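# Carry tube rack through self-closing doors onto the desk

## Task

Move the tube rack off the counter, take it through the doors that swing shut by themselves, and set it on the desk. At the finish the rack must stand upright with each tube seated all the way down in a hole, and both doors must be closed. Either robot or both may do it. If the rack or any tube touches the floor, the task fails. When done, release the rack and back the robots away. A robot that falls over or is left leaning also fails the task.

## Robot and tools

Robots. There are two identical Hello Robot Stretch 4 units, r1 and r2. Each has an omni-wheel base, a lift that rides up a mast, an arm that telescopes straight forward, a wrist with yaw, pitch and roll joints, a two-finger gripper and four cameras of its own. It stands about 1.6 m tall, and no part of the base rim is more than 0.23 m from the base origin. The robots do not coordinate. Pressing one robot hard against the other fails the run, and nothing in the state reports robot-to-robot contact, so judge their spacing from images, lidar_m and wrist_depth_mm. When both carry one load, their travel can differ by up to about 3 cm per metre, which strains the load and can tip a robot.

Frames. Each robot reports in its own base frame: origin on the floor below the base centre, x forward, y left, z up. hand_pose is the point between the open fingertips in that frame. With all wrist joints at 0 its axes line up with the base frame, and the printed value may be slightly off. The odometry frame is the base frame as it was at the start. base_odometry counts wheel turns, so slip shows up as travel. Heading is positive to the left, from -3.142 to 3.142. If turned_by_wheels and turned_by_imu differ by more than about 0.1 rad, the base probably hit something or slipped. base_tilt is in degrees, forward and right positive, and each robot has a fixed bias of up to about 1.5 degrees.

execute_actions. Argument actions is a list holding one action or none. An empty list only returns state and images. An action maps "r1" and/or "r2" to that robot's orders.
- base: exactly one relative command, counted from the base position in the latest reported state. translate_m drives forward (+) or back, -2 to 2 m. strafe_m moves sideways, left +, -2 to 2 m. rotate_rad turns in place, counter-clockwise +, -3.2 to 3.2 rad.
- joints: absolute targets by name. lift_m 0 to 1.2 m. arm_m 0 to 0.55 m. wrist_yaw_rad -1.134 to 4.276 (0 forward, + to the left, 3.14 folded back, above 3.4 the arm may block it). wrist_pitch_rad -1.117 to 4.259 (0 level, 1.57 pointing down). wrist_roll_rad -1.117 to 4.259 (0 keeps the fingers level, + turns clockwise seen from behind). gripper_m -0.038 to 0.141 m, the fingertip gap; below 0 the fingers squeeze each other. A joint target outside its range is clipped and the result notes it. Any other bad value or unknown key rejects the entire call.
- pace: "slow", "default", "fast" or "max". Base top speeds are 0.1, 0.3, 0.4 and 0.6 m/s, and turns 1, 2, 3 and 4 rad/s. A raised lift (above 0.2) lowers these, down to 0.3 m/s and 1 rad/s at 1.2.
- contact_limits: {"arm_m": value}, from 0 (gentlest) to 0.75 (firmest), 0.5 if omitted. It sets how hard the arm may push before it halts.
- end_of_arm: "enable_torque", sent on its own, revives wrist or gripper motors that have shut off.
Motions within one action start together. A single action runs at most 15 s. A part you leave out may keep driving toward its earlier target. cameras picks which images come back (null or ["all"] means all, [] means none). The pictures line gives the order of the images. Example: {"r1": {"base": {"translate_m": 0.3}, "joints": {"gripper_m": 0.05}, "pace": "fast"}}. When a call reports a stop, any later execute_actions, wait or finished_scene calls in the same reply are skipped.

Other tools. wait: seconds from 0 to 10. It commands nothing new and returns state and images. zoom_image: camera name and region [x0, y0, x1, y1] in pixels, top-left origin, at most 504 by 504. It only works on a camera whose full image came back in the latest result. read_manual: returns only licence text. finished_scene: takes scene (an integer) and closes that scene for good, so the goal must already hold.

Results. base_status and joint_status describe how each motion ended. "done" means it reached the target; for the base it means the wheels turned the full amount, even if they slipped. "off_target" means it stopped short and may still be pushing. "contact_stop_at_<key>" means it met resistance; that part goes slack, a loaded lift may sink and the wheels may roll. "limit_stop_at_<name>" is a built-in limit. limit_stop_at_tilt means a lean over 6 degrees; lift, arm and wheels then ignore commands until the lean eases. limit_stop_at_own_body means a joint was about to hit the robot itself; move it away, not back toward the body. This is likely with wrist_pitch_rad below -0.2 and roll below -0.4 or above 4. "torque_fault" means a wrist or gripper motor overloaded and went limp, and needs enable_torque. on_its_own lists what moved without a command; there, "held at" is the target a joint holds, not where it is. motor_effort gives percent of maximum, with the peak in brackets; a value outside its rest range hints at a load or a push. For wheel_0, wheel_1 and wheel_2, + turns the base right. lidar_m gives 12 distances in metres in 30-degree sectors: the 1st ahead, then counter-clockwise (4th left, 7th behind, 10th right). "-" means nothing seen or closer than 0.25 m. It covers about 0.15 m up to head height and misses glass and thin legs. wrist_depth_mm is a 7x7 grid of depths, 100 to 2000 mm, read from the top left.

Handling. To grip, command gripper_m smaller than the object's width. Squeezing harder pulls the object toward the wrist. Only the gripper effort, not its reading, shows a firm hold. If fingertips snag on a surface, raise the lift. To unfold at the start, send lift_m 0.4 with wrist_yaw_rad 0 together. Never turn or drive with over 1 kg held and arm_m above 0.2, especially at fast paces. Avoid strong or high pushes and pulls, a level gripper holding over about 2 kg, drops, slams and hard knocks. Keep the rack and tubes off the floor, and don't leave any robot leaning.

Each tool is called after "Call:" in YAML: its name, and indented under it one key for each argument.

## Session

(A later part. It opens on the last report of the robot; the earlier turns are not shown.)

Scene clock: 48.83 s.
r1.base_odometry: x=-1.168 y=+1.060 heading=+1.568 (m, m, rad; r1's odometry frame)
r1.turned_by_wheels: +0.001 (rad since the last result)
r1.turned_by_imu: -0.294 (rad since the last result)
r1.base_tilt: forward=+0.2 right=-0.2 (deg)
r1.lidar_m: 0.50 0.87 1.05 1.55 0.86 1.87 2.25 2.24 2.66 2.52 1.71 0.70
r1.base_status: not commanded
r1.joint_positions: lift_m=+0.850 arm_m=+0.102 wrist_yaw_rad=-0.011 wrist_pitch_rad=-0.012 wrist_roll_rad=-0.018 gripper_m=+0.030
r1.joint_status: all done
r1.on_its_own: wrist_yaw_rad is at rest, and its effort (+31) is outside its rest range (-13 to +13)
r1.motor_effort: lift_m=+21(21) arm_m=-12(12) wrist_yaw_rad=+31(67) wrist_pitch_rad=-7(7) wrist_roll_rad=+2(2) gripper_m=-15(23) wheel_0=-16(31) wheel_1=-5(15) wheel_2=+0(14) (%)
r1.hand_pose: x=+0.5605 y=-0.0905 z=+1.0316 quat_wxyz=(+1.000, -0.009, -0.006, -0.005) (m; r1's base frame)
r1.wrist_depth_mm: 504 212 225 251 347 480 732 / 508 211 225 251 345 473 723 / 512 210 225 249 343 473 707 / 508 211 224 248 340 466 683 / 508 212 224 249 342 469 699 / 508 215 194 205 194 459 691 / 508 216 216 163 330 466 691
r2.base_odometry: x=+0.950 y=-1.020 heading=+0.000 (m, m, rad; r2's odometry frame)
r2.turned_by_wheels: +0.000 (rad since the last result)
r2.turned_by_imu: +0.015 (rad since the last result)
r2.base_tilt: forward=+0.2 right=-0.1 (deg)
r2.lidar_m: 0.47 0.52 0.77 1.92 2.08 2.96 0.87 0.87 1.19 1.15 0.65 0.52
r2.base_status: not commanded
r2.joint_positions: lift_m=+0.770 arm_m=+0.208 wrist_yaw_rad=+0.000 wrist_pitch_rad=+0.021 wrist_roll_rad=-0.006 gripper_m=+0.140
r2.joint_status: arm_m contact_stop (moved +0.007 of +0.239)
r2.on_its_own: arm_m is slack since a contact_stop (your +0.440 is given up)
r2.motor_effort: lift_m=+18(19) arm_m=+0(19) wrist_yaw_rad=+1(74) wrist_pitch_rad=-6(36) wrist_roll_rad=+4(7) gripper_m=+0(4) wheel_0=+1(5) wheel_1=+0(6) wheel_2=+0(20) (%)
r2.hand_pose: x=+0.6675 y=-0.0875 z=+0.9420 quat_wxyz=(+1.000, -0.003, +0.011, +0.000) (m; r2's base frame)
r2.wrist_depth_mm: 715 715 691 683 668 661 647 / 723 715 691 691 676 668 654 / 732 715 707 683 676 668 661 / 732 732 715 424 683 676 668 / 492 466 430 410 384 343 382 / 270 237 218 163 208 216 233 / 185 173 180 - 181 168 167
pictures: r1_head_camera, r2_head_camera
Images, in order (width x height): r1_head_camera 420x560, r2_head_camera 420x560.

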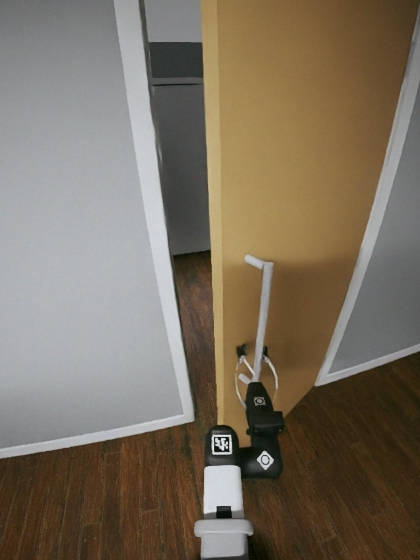

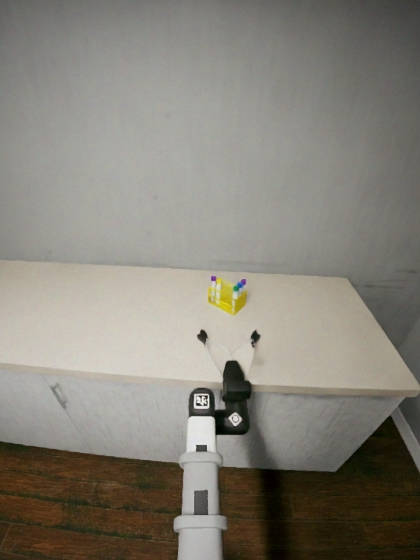

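Call:
execute_actions:
  actions:
    - {"r1":{"base":{"translate_m":-0.25},"pace":"slow"},"r2":{"joints":{"lift_m":0.795}}}
  cameras: []

Call:
execute_actions:
  actions:
    - {"r1":{"base":{"strafe_m":-0.4},"pace":"slow"},"r2":{"joints":{"arm_m":0.44},"pace":"slow"}}
  cameras: []

Call:
execute_actions:
  actions:
    - {"r2":{"joints":{"gripper_m":0.04},"pace":"slow"}}
  cameras: ["r2_wrist_camera","r2_head_camera","r1_head_left_camera"]

Scene clock: 54.77 s.
r1.base_odometry: x=-1.169 y=+0.810 heading=+1.568 (m, m, rad; r1's odometry frame)
r1.turned_by_wheels: +0.000 (rad since the last result)
r1.turned_by_imu: -0.885 (rad since the last result)
r1.base_tilt: forward=+0.2 right=-0.3 (deg)
r1.lidar_m: 1.09 0.70 0.77 0.80 1.02 1.24 0.62 1.70 2.33 2.39 3.00 2.83
r1.base_status: done
r1.joint_positions: lift_m=+0.850 arm_m=+0.100 wrist_yaw_rad=+0.000 wrist_pitch_rad=-0.013 wrist_roll_rad=-0.017 gripper_m=+0.030
r1.joint_status: not commanded
r1.motor_effort: lift_m=+19(21) arm_m=-3(13) wrist_yaw_rad=-1(85) wrist_pitch_rad=-5(30) wrist_roll_rad=+0(1) gripper_m=-5(16) wheel_0=+0(20) wheel_1=-1(17) wheel_2=+0(25) (%)
r1.hand_pose: x=+0.5598 y=-0.0874 z=+1.0320 quat_wxyz=(+1.000, -0.009, -0.007, +0.000) (m; r1's base frame)
r1.wrist_depth_mm: 615 788 1205 1808 - - - / 609 809 1160 1863 - - - / 591 798 1160 1808 - - - / 609 798 1205 1808 - - - / 591 788 1118 1756 - - - / 597 778 193 1464 - - - / 597 676 1078 152 - - -
r2.base_odometry: x=+0.950 y=-1.020 heading=+0.000 (m, m, rad; r2's odometry frame)
r2.turned_by_wheels: +0.000 (rad since the last result)
r2.turned_by_imu: -0.002 (rad since the last result)
r2.base_tilt: forward=+0.2 right=-0.2 (deg)
r2.lidar_m: 0.49 0.51 0.79 1.94 2.07 2.99 0.66 0.62 1.19 1.15 0.64 0.52
r2.base_status: not commanded
r2.joint_positions: lift_m=+0.795 arm_m=+0.208 wrist_yaw_rad=+0.000 wrist_pitch_rad=+0.021 wrist_roll_rad=-0.006 gripper_m=+0.140
r2.joint_status: all done
r2.on_its_own: arm_m is held at +0.208, not at your +0.440, since a contact_stop
r2.motor_effort: lift_m=+21(22) arm_m=+0(0) wrist_yaw_rad=+0(1) wrist_pitch_rad=-5(5) wrist_roll_rad=+4(5) gripper_m=-3(2) wheel_0=+1(0) wheel_1=+0(0) wheel_2=+0(0) (%)
r2.hand_pose: x=+0.6675 y=-0.0875 z=+0.9668 quat_wxyz=(+1.000, -0.003, +0.011, +0.000) (m; r2's base frame)
r2.wrist_depth_mm: 715 707 691 691 676 654 647 / 723 715 699 683 676 668 654 / 732 715 707 691 683 676 661 / 741 723 715 433 683 676 668 / 627 597 504 415 404 436 484 / 343 303 278 163 266 277 296 / 236 220 229 - 231 214 213
pictures: none
No camera images: the call's "cameras" was empty. Leave "cameras" out to get every camera's image.

Scene clock: 59.90 s.
r1.base_odometry: x=-0.769 y=+0.809 heading=+1.568 (m, m, rad; r1's odometry frame)
r1.turned_by_wheels: +0.000 (rad since the last result)
r1.turned_by_imu: -0.002 (rad since the last result)
r1.base_tilt: forward=+0.2 right=-0.3 (deg)
r1.lidar_m: 1.75 1.21 1.10 1.18 1.53 0.70 0.82 2.10 1.97 2.04 2.64 2.63
r1.base_status: done
r1.joint_positions: lift_m=+0.850 arm_m=+0.100 wrist_yaw_rad=+0.000 wrist_pitch_rad=-0.013 wrist_roll_rad=-0.017 gripper_m=+0.030
r1.joint_status: not commanded
r1.motor_effort: lift_m=+19(19) arm_m=-3(3) wrist_yaw_rad=-1(0) wrist_pitch_rad=-5(4) wrist_roll_rad=+0(0) gripper_m=-4(4) wheel_0=+1(7) wheel_1=+0(3) wheel_2=+0(0) (%)
r1.hand_pose: x=+0.5598 y=-0.0874 z=+1.0320 quat_wxyz=(+1.000, -0.009, -0.007, +0.000) (m; r1's base frame)
r1.wrist_depth_mm: 1078 1336 1808 - - - - / 1078 1308 1808 - - - - / 1060 1308 1808 - - - 1983 / 1042 1336 1756 - - - 1983 / 1025 1336 1756 - - - 1983 / 1042 1308 192 - - - 1983 / 1060 1160 1618 151 - - -
r2.base_odometry: x=+0.950 y=-1.020 heading=+0.000 (m, m, rad; r2's odometry frame)
r2.turned_by_wheels: +0.000 (rad since the last result)
r2.turned_by_imu: -0.002 (rad since the last result)
r2.base_tilt: forward=+0.3 right=-0.2 (deg)
r2.lidar_m: 0.50 0.52 0.78 1.92 2.07 2.97 0.73 1.57 1.19 1.17 0.65 0.50
r2.base_status: not commanded
r2.joint_positions: lift_m=+0.795 arm_m=+0.439 wrist_yaw_rad=+0.000 wrist_pitch_rad=+0.021 wrist_roll_rad=-0.006 gripper_m=+0.140
r2.joint_status: all done
r2.motor_effort: lift_m=+21(21) arm_m=+5(6) wrist_yaw_rad=+1(2) wrist_pitch_rad=-6(5) wrist_roll_rad=+4(5) gripper_m=-1(0) wheel_0=+1(1) wheel_1=+1(1) wheel_2=+0(0) (%)
r2.hand_pose: x=+0.8984 y=-0.0875 z=+0.9668 quat_wxyz=(+1.000, -0.003, +0.011, +0.000) (m; r2's base frame)
r2.wrist_depth_mm: 480 473 466 462 452 442 436 / 484 480 469 462 452 445 442 / 488 484 473 466 459 455 442 / 496 488 473 466 198 455 449 / 500 492 224 185 185 452 452 / 340 301 223 156 181 276 293 / 236 219 227 - 201 213 212
pictures: none
No camera images: the call's "cameras" was empty. Leave "cameras" out to get every camera's image.

Scene clock: 64.30 s.
r1.base_odometry: x=-0.769 y=+0.809 heading=+1.568 (m, m, rad; r1's odometry frame)
r1.turned_by_wheels: +0.000 (rad since the last result)
r1.turned_by_imu: -0.001 (rad since the last result)
r1.base_tilt: forward=+0.2 right=-0.3 (deg)
r1.lidar_m: 1.76 1.23 1.11 1.16 1.52 0.72 0.83 2.10 1.98 2.02 2.63 2.64
r1.base_status: not commanded
r1.joint_positions: lift_m=+0.850 arm_m=+0.100 wrist_yaw_rad=+0.000 wrist_pitch_rad=-0.013 wrist_roll_rad=-0.017 gripper_m=+0.030
r1.joint_status: not commanded
r1.motor_effort: lift_m=+19(19) arm_m=-3(3) wrist_yaw_rad=-1(3) wrist_pitch_rad=-4(5) wrist_roll_rad=+0(1) gripper_m=-5(1) wheel_0=+1(1) wheel_1=+0(0) wheel_2=+0(0) (%)
r1.hand_pose: x=+0.5598 y=-0.0874 z=+1.0320 quat_wxyz=(+1.000, -0.009, -0.007, +0.000) (m; r1's base frame)
r1.wrist_depth_mm: 1078 1366 1863 - - - - / 1078 1336 1863 - - - 1983 / 1060 1336 1863 - - - - / 1042 1308 1808 - - - - / 1042 1308 1808 - - - 1983 / 1042 1281 192 - - - - / 1042 1182 1618 152 - - -
r2.base_odometry: x=+0.950 y=-1.020 heading=+0.000 (m, m, rad; r2's odometry frame)
r2.turned_by_wheels: +0.000 (rad since the last result)
r2.turned_by_imu: -0.002 (rad since the last result)
r2.base_tilt: forward=+0.4 right=-0.1 (deg)
r2.lidar_m: 0.49 0.52 0.80 1.93 2.07 2.97 0.72 1.56 1.19 1.15 0.67 0.51
r2.base_status: not commanded
r2.joint_positions: lift_m=+0.795 arm_m=+0.439 wrist_yaw_rad=+0.000 wrist_pitch_rad=+0.022 wrist_roll_rad=-0.006 gripper_m=+0.040
r2.joint_status: all done
r2.motor_effort: lift_m=+21(21) arm_m=+5(5) wrist_yaw_rad=+0(1) wrist_pitch_rad=-7(7) wrist_roll_rad=+4(5) gripper_m=-17(18) wheel_0=+1(1) wheel_1=+0(0) wheel_2=+0(0) (%)
r2.hand_pose: x=+0.8984 y=-0.0874 z=+0.9666 quat_wxyz=(+1.000, -0.003, +0.011, +0.000) (m; r2's base frame)
r2.wrist_depth_mm: 484 473 466 455 449 445 436 / 484 480 469 462 455 445 442 / 492 480 473 462 455 449 442 / 496 488 477 189 462 455 449 / 500 492 247 185 195 459 449 / 340 306 189 182 190 257 293 / 234 216 226 - 216 213 212
pictures: r1_head_left_camera, r2_head_camera, r2_wrist_camera
Images, in order (width x height): r1_head_left_camera 420x672, r2_head_camera 420x560, r2_wrist_camera 616x392.

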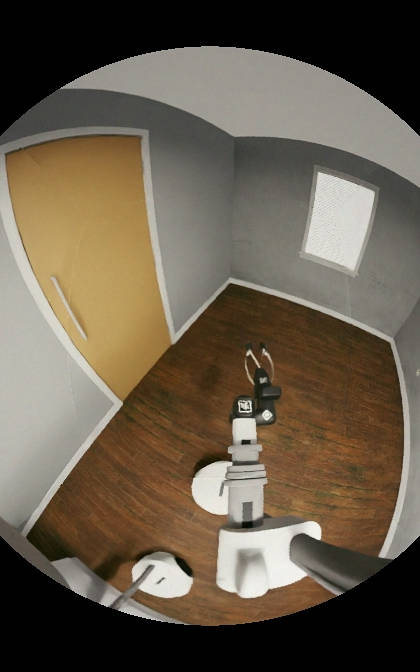

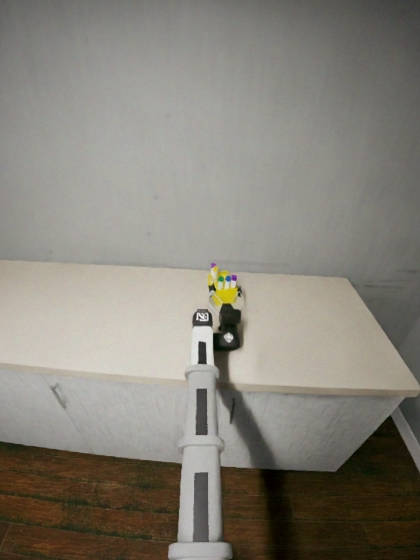

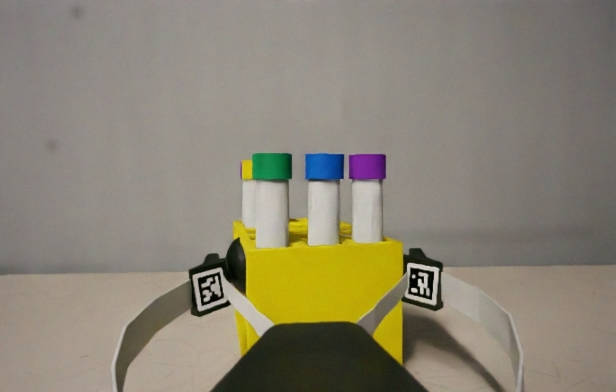

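Call:
execute_actions:
  actions:
    - {"r1":{"base":{"rotate_rad":1.19},"joints":{"gripper_m":0.12,"arm_m":0}},"r2":{"joints":{"lift_m":0.87},"pace":"slow"}}
  cameras: []

Call:
execute_actions:
  actions:
    - {"r2":{"joints":{"arm_m":0.05},"base":{"strafe_m":0.9},"pace":"slow"}}
  cameras: ["r2_wrist_camera","r1_wrist_camera","r1_head_camera"]

Scene clock: 67.67 s.
r1.base_odometry: x=-0.769 y=+0.809 heading=+2.758 (m, m, rad; r1's odometry frame)
r1.turned_by_wheels: +1.190 (rad since the last result)
r1.turned_by_imu: +1.194 (rad since the last result)
r1.base_tilt: forward=+0.2 right=-0.3 (deg)
r1.lidar_m: 1.12 1.23 0.86 0.71 1.53 2.02 1.94 2.11 2.73 2.63 1.52 1.09
r1.base_status: done
r1.joint_positions: lift_m=+0.850 arm_m=+0.002 wrist_yaw_rad=+0.000 wrist_pitch_rad=-0.013 wrist_roll_rad=-0.017 gripper_m=+0.120
r1.joint_status: all done
joint sent to its limit — the command would take r1.arm_m past its lower limit, so that joint was sent only as far as its limit.
r1.motor_effort: lift_m=+19(19) arm_m=-5(6) wrist_yaw_rad=-3(4) wrist_pitch_rad=-5(4) wrist_roll_rad=+0(0) gripper_m=+4(5) wheel_0=-1(9) wheel_1=+0(6) wheel_2=+1(7) (%)
r1.hand_pose: x=+0.4618 y=-0.0874 z=+1.0320 quat_wxyz=(+1.000, -0.009, -0.007, +0.000) (m; r1's base frame)
r1.wrist_depth_mm: 960 946 946 946 904 904 904 / 976 946 931 931 917 891 904 / 960 931 946 946 917 904 904 / 931 946 931 931 917 904 891 / 960 931 931 904 904 891 917 / 960 211 946 917 199 917 904 / 976 931 931 146 904 878 891
r2.base_odometry: x=+0.950 y=-1.020 heading=+0.000 (m, m, rad; r2's odometry frame)
r2.turned_by_wheels: +0.000 (rad since the last result)
r2.turned_by_imu: -0.001 (rad since the last result)
r2.base_tilt: forward=+0.4 right=-0.2 (deg)
r2.lidar_m: 0.49 0.53 0.77 1.93 2.07 2.99 0.72 0.99 1.18 1.14 0.65 0.51
r2.base_status: not commanded
r2.joint_positions: lift_m=+0.870 arm_m=+0.439 wrist_yaw_rad=+0.000 wrist_pitch_rad=+0.022 wrist_roll_rad=-0.006 gripper_m=+0.040
r2.joint_status: all done
r2.motor_effort: lift_m=+22(24) arm_m=+5(5) wrist_yaw_rad=+2(1) wrist_pitch_rad=-8(8) wrist_roll_rad=+5(4) gripper_m=-17(19) wheel_0=+1(0) wheel_1=+0(0) wheel_2=+0(0) (%)
r2.hand_pose: x=+0.8984 y=-0.0874 z=+1.0414 quat_wxyz=(+1.000, -0.003, +0.011, +0.000) (m; r2's base frame)
r2.wrist_depth_mm: 480 473 466 455 449 442 436 / 484 477 469 462 452 445 442 / 492 484 473 466 459 449 445 / 500 488 477 190 462 455 449 / 504 492 247 185 194 459 452 / 504 492 189 182 190 424 455 / 387 357 373 - 357 351 349
pictures: none
No camera images: the call's "cameras" was empty. Leave "cameras" out to get every camera's image.

action 0: r2: "base": strafe_m = 0.9 would last too long for one action: at the pace "slow" strafe_m can be at most 0.78 in either direction: name a faster pace, or command the rest in another action

Call:
execute_actions:
  actions:
    - {"r2":{"joints":{"arm_m":0.05},"base":{"strafe_m":0.9}}}
  cameras: ["r2_wrist_camera","r1_wrist_camera","r1_head_camera"]

Scene clock: 72.60 s.
r1.base_odometry: x=-0.769 y=+0.809 heading=+2.758 (m, m, rad; r1's odometry frame)
r1.turned_by_wheels: +0.000 (rad since the last result)
r1.turned_by_imu: -0.002 (rad since the last result)
r1.base_tilt: forward=+0.2 right=-0.3 (deg)
r1.lidar_m: 1.12 1.22 1.46 1.42 1.04 1.06 1.98 2.13 2.72 2.65 1.51 1.12
r1.base_status: not commanded
r1.joint_positions: lift_m=+0.850 arm_m=+0.002 wrist_yaw_rad=+0.000 wrist_pitch_rad=-0.013 wrist_roll_rad=-0.017 gripper_m=+0.120
r1.joint_status: not commanded
r1.motor_effort: lift_m=+19(19) arm_m=-5(5) wrist_yaw_rad=-3(3) wrist_pitch_rad=-4(4) wrist_roll_rad=+0(0) gripper_m=-1(3) wheel_0=-1(1) wheel_1=+0(0) wheel_2=+1(1) (%)
r1.hand_pose: x=+0.4618 y=-0.0874 z=+1.0320 quat_wxyz=(+1.000, -0.009, -0.007, +0.000) (m; r1's base frame)
r1.wrist_depth_mm: 976 946 917 931 917 891 904 / 946 946 946 931 904 917 904 / 960 960 946 931 917 917 891 / 960 946 931 931 904 904 904 / 976 960 931 931 904 904 904 / 960 211 931 904 199 904 891 / 960 931 931 146 904 904 891
r2.base_odometry: x=+0.950 y=-0.120 heading=+0.000 (m, m, rad; r2's odometry frame)
r2.turned_by_wheels: +0.000 (rad since the last result)
r2.turned_by_imu: +0.002 (rad since the last result)
r2.base_tilt: forward=+0.1 right=+0.0 (deg)
r2.lidar_m: 0.44 0.60 1.05 1.03 1.10 1.59 3.61 1.05 1.06 2.06 0.76 0.57
r2.base_status: done
r2.joint_positions: lift_m=+0.870 arm_m=+0.051 wrist_yaw_rad=+0.000 wrist_pitch_rad=+0.023 wrist_roll_rad=-0.006 gripper_m=+0.040
r2.joint_status: all done
r2.motor_effort: lift_m=+21(21) arm_m=-5(5) wrist_yaw_rad=-1(2) wrist_pitch_rad=-10(11) wrist_roll_rad=+5(4) gripper_m=-17(20) wheel_0=+0(5) wheel_1=+0(8) wheel_2=+0(1) (%)
r2.hand_pose: x=+0.5102 y=-0.0874 z=+1.0414 quat_wxyz=(+1.000, -0.003, +0.011, +0.000) (m; r2's base frame)
r2.wrist_depth_mm: 946 917 917 891 878 854 854 / 946 931 917 904 878 866 854 / 946 946 917 904 891 878 866 / 960 960 931 191 904 891 866 / 976 960 247 185 195 831 798 / 976 549 189 182 190 430 488 / 389 359 375 - 362 353 351
pictures: r1_head_camera, r1_wrist_camera, r2_wrist_camera
Images, in order (width x height): r1_head_camera 420x560, r1_wrist_camera 616x392, r2_wrist_camera 616x392.

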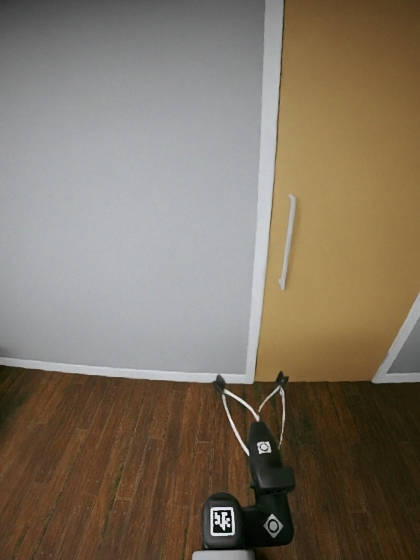

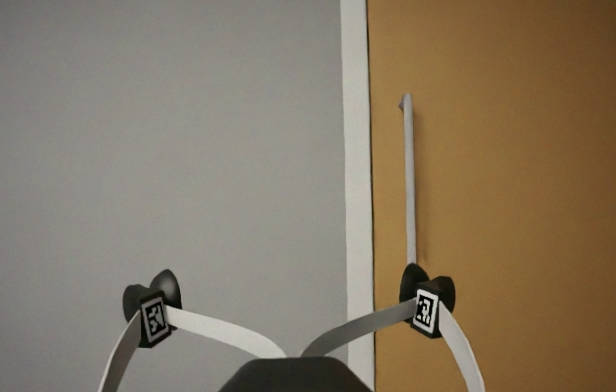

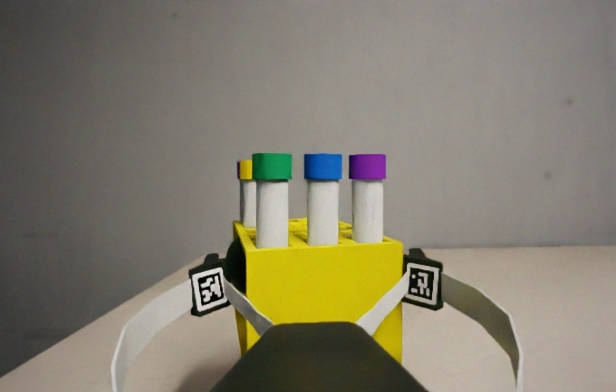

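Call:
execute_actions:
  actions:
    - {"r1":{"base":{"strafe_m":-0.22}}}
  cameras: []

Call:
execute_actions:
  actions:
    - {"r1":{"base":{"translate_m":0.21},"joints":{"arm_m":0.45}}}
  cameras: ["r1_wrist_camera"]

Call:
execute_actions:
  actions:
    - {"r1":{"joints":{"gripper_m":0.0}}}
  cameras: ["r1_wrist_camera"]

Call:
execute_actions:
  actions:
    - {"r1":{"joints":{"arm_m":0.05},"pace":"slow"}}
  cameras: ["r1_head_camera"]

Scene clock: 75.90 s.
r1.base_odometry: x=-0.687 y=+1.013 heading=+2.758 (m, m, rad; r1's odometry frame)
r1.turned_by_wheels: +0.000 (rad since the last result)
r1.turned_by_imu: -0.002 (rad since the last result)
r1.base_tilt: forward=+0.2 right=-0.3 (deg)
r1.lidar_m: 1.07 1.18 1.69 1.63 1.19 2.04 1.99 2.15 2.50 2.42 1.48 1.15
r1.base_status: done
r1.joint_positions: lift_m=+0.850 arm_m=+0.002 wrist_yaw_rad=+0.000 wrist_pitch_rad=-0.013 wrist_roll_rad=-0.017 gripper_m=+0.120
r1.joint_status: not commanded
r1.motor_effort: lift_m=+19(19) arm_m=-5(5) wrist_yaw_rad=+2(2) wrist_pitch_rad=-5(5) wrist_roll_rad=+0(0) gripper_m=-3(4) wheel_0=-1(8) wheel_1=+0(13) wheel_2=+0(1) (%)
r1.hand_pose: x=+0.4618 y=-0.0874 z=+1.0320 quat_wxyz=(+1.000, -0.009, -0.007, +0.000) (m; r1's base frame)
r1.wrist_depth_mm: 946 931 931 917 917 891 891 / 931 931 904 917 904 891 878 / 946 917 904 904 917 891 878 / 931 917 904 917 891 878 891 / 946 931 917 904 904 891 866 / 931 211 917 904 200 891 878 / 946 917 904 147 891 891 878
r2.base_odometry: x=+0.950 y=-0.120 heading=+0.000 (m, m, rad; r2's odometry frame)
r2.turned_by_wheels: +0.000 (rad since the last result)
r2.turned_by_imu: -0.001 (rad since the last result)
r2.base_tilt: forward=+0.1 right=-0.2 (deg)
r2.lidar_m: 0.45 0.60 1.06 1.03 1.09 1.61 3.60 1.23 1.34 2.06 0.75 0.56
r2.base_status: not commanded
r2.joint_positions: lift_m=+0.870 arm_m=+0.051 wrist_yaw_rad=+0.000 wrist_pitch_rad=+0.023 wrist_roll_rad=-0.006 gripper_m=+0.040
r2.joint_status: not commanded
r2.motor_effort: lift_m=+20(21) arm_m=-5(5) wrist_yaw_rad=+0(1) wrist_pitch_rad=-9(10) wrist_roll_rad=+4(4) gripper_m=-14(17) wheel_0=+0(0) wheel_1=+0(0) wheel_2=+0(0) (%)
r2.hand_pose: x=+0.5102 y=-0.0874 z=+1.0414 quat_wxyz=(+1.000, -0.003, +0.011, +0.000) (m; r2's base frame)
r2.wrist_depth_mm: 946 917 904 891 878 866 842 / 946 931 917 891 891 866 854 / 960 931 917 904 891 878 866 / 960 946 931 191 904 891 866 / 976 960 246 185 195 820 798 / 976 549 189 182 191 427 484 / 389 362 375 - 359 353 351
pictures: none
No camera images: the call's "cameras" was empty. Leave "cameras" out to get every camera's image.

Scene clock: 78.30 s.
r1.base_odometry: x=-0.881 y=+1.092 heading=+2.757 (m, m, rad; r1's odometry frame)
r1.turned_by_wheels: +0.000 (rad since the last result)
r1.turned_by_imu: -0.002 (rad since the last result)
r1.base_tilt: forward=+0.2 right=-0.3 (deg)
r1.lidar_m: 0.87 0.98 1.42 1.63 1.35 1.38 2.21 2.37 2.48 2.46 1.23 0.92
r1.base_status: done
r1.joint_positions: lift_m=+0.850 arm_m=+0.448 wrist_yaw_rad=-0.005 wrist_pitch_rad=-0.013 wrist_roll_rad=-0.017 gripper_m=+0.120
r1.joint_status: all done
r1.motor_effort: lift_m=+19(19) arm_m=+9(5) wrist_yaw_rad=+13(14) wrist_pitch_rad=-4(5) wrist_roll_rad=+0(1) gripper_m=+0(1) wheel_0=+1(4) wheel_1=+0(4) wheel_2=-4(10) (%)
r1.hand_pose: x=+0.9073 y=-0.0888 z=+1.0321 quat_wxyz=(+1.000, -0.009, -0.007, -0.003) (m; r1's base frame)
r1.wrist_depth_mm: 253 238 247 245 244 242 239 / 253 236 248 247 244 242 240 / 253 237 247 246 244 242 240 / 253 236 248 246 243 242 240 / 251 237 248 245 242 242 239 / 252 212 236 246 192 241 239 / 253 236 234 153 243 242 238
r2.base_odometry: x=+0.950 y=-0.120 heading=+0.000 (m, m, rad; r2's odometry frame)
r2.turned_by_wheels: +0.000 (rad since the last result)
r2.turned_by_imu: -0.001 (rad since the last result)
r2.base_tilt: forward=+0.4 right=-0.2 (deg)
r2.lidar_m: 0.47 0.60 1.06 1.03 1.11 1.62 3.61 1.35 1.36 2.06 0.74 0.56
r2.base_status: not commanded
r2.joint_positions: lift_m=+0.870 arm_m=+0.051 wrist_yaw_rad=+0.000 wrist_pitch_rad=+0.023 wrist_roll_rad=-0.006 gripper_m=+0.040
r2.joint_status: not commanded
r2.motor_effort: lift_m=+20(21) arm_m=-5(5) wrist_yaw_rad=+0(0) wrist_pitch_rad=-9(9) wrist_roll_rad=+4(4) gripper_m=-18(20) wheel_0=+0(0) wheel_1=+0(0) wheel_2=+0(0) (%)
r2.hand_pose: x=+0.5102 y=-0.0874 z=+1.0414 quat_wxyz=(+1.000, -0.003, +0.011, +0.000) (m; r2's base frame)
r2.wrist_depth_mm: 931 917 904 891 878 866 854 / 946 931 904 904 878 866 854 / 960 931 917 904 891 878 866 / 976 946 931 190 904 878 878 / 976 946 246 186 195 820 798 / 976 554 189 182 190 427 488 / 389 359 377 - 362 353 351
pictures: r1_wrist_camera
Images, in order (width x height): r1_wrist_camera 616x392.

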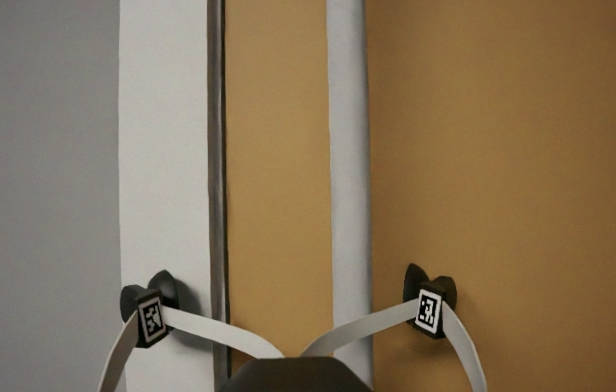

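Scene clock: 80.37 s.
r1.base_odometry: x=-0.881 y=+1.092 heading=+2.755 (m, m, rad; r1's odometry frame)
r1.turned_by_wheels: -0.002 (rad since the last result)
r1.turned_by_imu: -0.003 (rad since the last result)
r1.base_tilt: forward=+0.3 right=-0.3 (deg)
r1.lidar_m: 0.83 0.95 1.41 1.63 1.36 1.39 2.21 2.35 2.49 2.45 1.21 0.93
r1.base_status: not commanded
r1.joint_positions: lift_m=+0.850 arm_m=+0.449 wrist_yaw_rad=-0.013 wrist_pitch_rad=-0.013 wrist_roll_rad=-0.017 gripper_m=+0.000
r1.joint_status: all done
r1.on_its_own: wrist_yaw_rad is at rest, and its effort (+35) is outside its rest range (-13 to +13)
r1.motor_effort: lift_m=+19(19) arm_m=+4(9) wrist_yaw_rad=+35(37) wrist_pitch_rad=-5(6) wrist_roll_rad=+0(0) gripper_m=-11(20) wheel_0=-13(14) wheel_1=-7(7) wheel_2=-9(9) (%)
r1.hand_pose: x=+0.9076 y=-0.0910 z=+1.0320 quat_wxyz=(+1.000, -0.009, -0.006, -0.006) (m; r1's base frame)
r1.wrist_depth_mm: 248 235 245 182 244 242 240 / 248 234 245 181 242 241 241 / 248 233 245 243 243 241 240 / 248 233 244 243 242 240 240 / 248 233 244 244 242 240 239 / 248 234 206 202 187 240 238 / 248 234 233 173 241 238 239
r2.base_odometry: x=+0.950 y=-0.120 heading=+0.000 (m, m, rad; r2's odometry frame)
r2.turned_by_wheels: +0.000 (rad since the last result)
r2.turned_by_imu: -0.001 (rad since the last result)
r2.base_tilt: forward=+0.2 right=-0.1 (deg)
r2.lidar_m: 0.45 0.59 1.05 1.02 1.10 1.63 3.60 1.36 1.36 2.05 0.74 0.57
r2.base_status: not commanded
r2.joint_positions: lift_m=+0.870 arm_m=+0.051 wrist_yaw_rad=+0.000 wrist_pitch_rad=+0.023 wrist_roll_rad=-0.006 gripper_m=+0.040
r2.joint_status: not commanded
r2.motor_effort: lift_m=+20(21) arm_m=-5(5) wrist_yaw_rad=+1(1) wrist_pitch_rad=-10(10) wrist_roll_rad=+5(4) gripper_m=-16(21) wheel_0=+0(1) wheel_1=+0(1) wheel_2=+0(0) (%)
r2.hand_pose: x=+0.5102 y=-0.0874 z=+1.0414 quat_wxyz=(+1.000, -0.003, +0.011, +0.000) (m; r2's base frame)
r2.wrist_depth_mm: 946 917 904 878 878 854 854 / 946 931 917 891 878 866 854 / 960 946 917 904 891 878 866 / 960 946 931 190 891 878 866 / 976 960 247 185 195 831 809 / 976 549 189 182 191 430 484 / 392 359 375 - 359 355 351
pictures: r1_wrist_camera
Images, in order (width x height): r1_wrist_camera 616x392.

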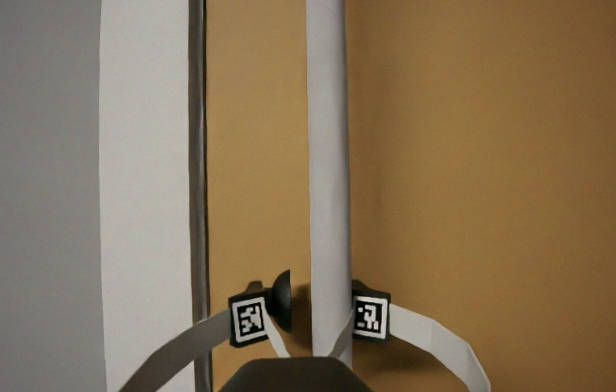

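Scene clock: 86.10 s.
r1.base_odometry: x=-0.881 y=+1.092 heading=+2.757 (m, m, rad; r1's odometry frame)
r1.turned_by_wheels: +0.001 (rad since the last result)
r1.turned_by_imu: -0.538 (rad since the last result)
r1.base_tilt: forward=+0.3 right=-0.3 (deg)
r1.lidar_m: 0.44 0.76 0.82 1.22 1.49 1.47 1.37 2.32 2.48 2.64 2.53 0.74
r1.base_status: not commanded
r1.joint_positions: lift_m=+0.850 arm_m=+0.052 wrist_yaw_rad=-0.003 wrist_pitch_rad=-0.011 wrist_roll_rad=-0.018 gripper_m=+0.000
r1.joint_status: all done
r1.motor_effort: lift_m=+19(19) arm_m=-12(16) wrist_yaw_rad=+8(61) wrist_pitch_rad=-12(14) wrist_roll_rad=+2(3) gripper_m=-21(25) wheel_0=-12(32) wheel_1=-3(26) wheel_2=+5(15) (%)
r1.hand_pose: x=+0.5112 y=-0.0883 z=+1.0314 quat_wxyz=(+1.000, -0.009, -0.005, -0.002) (m; r1's base frame)
r1.wrist_depth_mm: 508 178 226 266 466 891 1098 / 512 178 226 265 473 917 1098 / 504 178 225 264 462 891 1060 / 500 177 224 264 462 904 1078 / 496 177 224 260 452 891 1078 / 508 176 199 189 421 891 1098 / - 167 205 184 394 891 1078
r2.base_odometry: x=+0.950 y=-0.120 heading=+0.000 (m, m, rad; r2's odometry frame)
r2.turned_by_wheels: +0.000 (rad since the last result)
r2.turned_by_imu: -0.002 (rad since the last result)
r2.base_tilt: forward=+0.2 right=-0.2 (deg)
r2.lidar_m: 0.45 0.62 1.05 1.03 1.10 1.63 3.59 1.41 1.36 2.06 0.75 0.58
r2.base_status: not commanded
r2.joint_positions: lift_m=+0.870 arm_m=+0.051 wrist_yaw_rad=+0.000 wrist_pitch_rad=+0.023 wrist_roll_rad=-0.006 gripper_m=+0.040
r2.joint_status: not commanded
r2.motor_effort: lift_m=+21(20) arm_m=-5(5) wrist_yaw_rad=+1(1) wrist_pitch_rad=-10(9) wrist_roll_rad=+4(4) gripper_m=-20(17) wheel_0=+0(0) wheel_1=-1(1) wheel_2=+0(0) (%)
r2.hand_pose: x=+0.5102 y=-0.0874 z=+1.0414 quat_wxyz=(+1.000, -0.003, +0.011, +0.000) (m; r2's base frame)
r2.wrist_depth_mm: 946 917 904 904 866 866 854 / 946 931 904 904 878 866 854 / 960 931 917 904 891 878 878 / 976 960 931 190 904 891 878 / 976 960 247 186 195 820 798 / 991 549 189 182 191 430 488 / 389 359 375 - 359 355 351
pictures: r1_head_camera
Images, in order (width x height): r1_head_camera 420x560.

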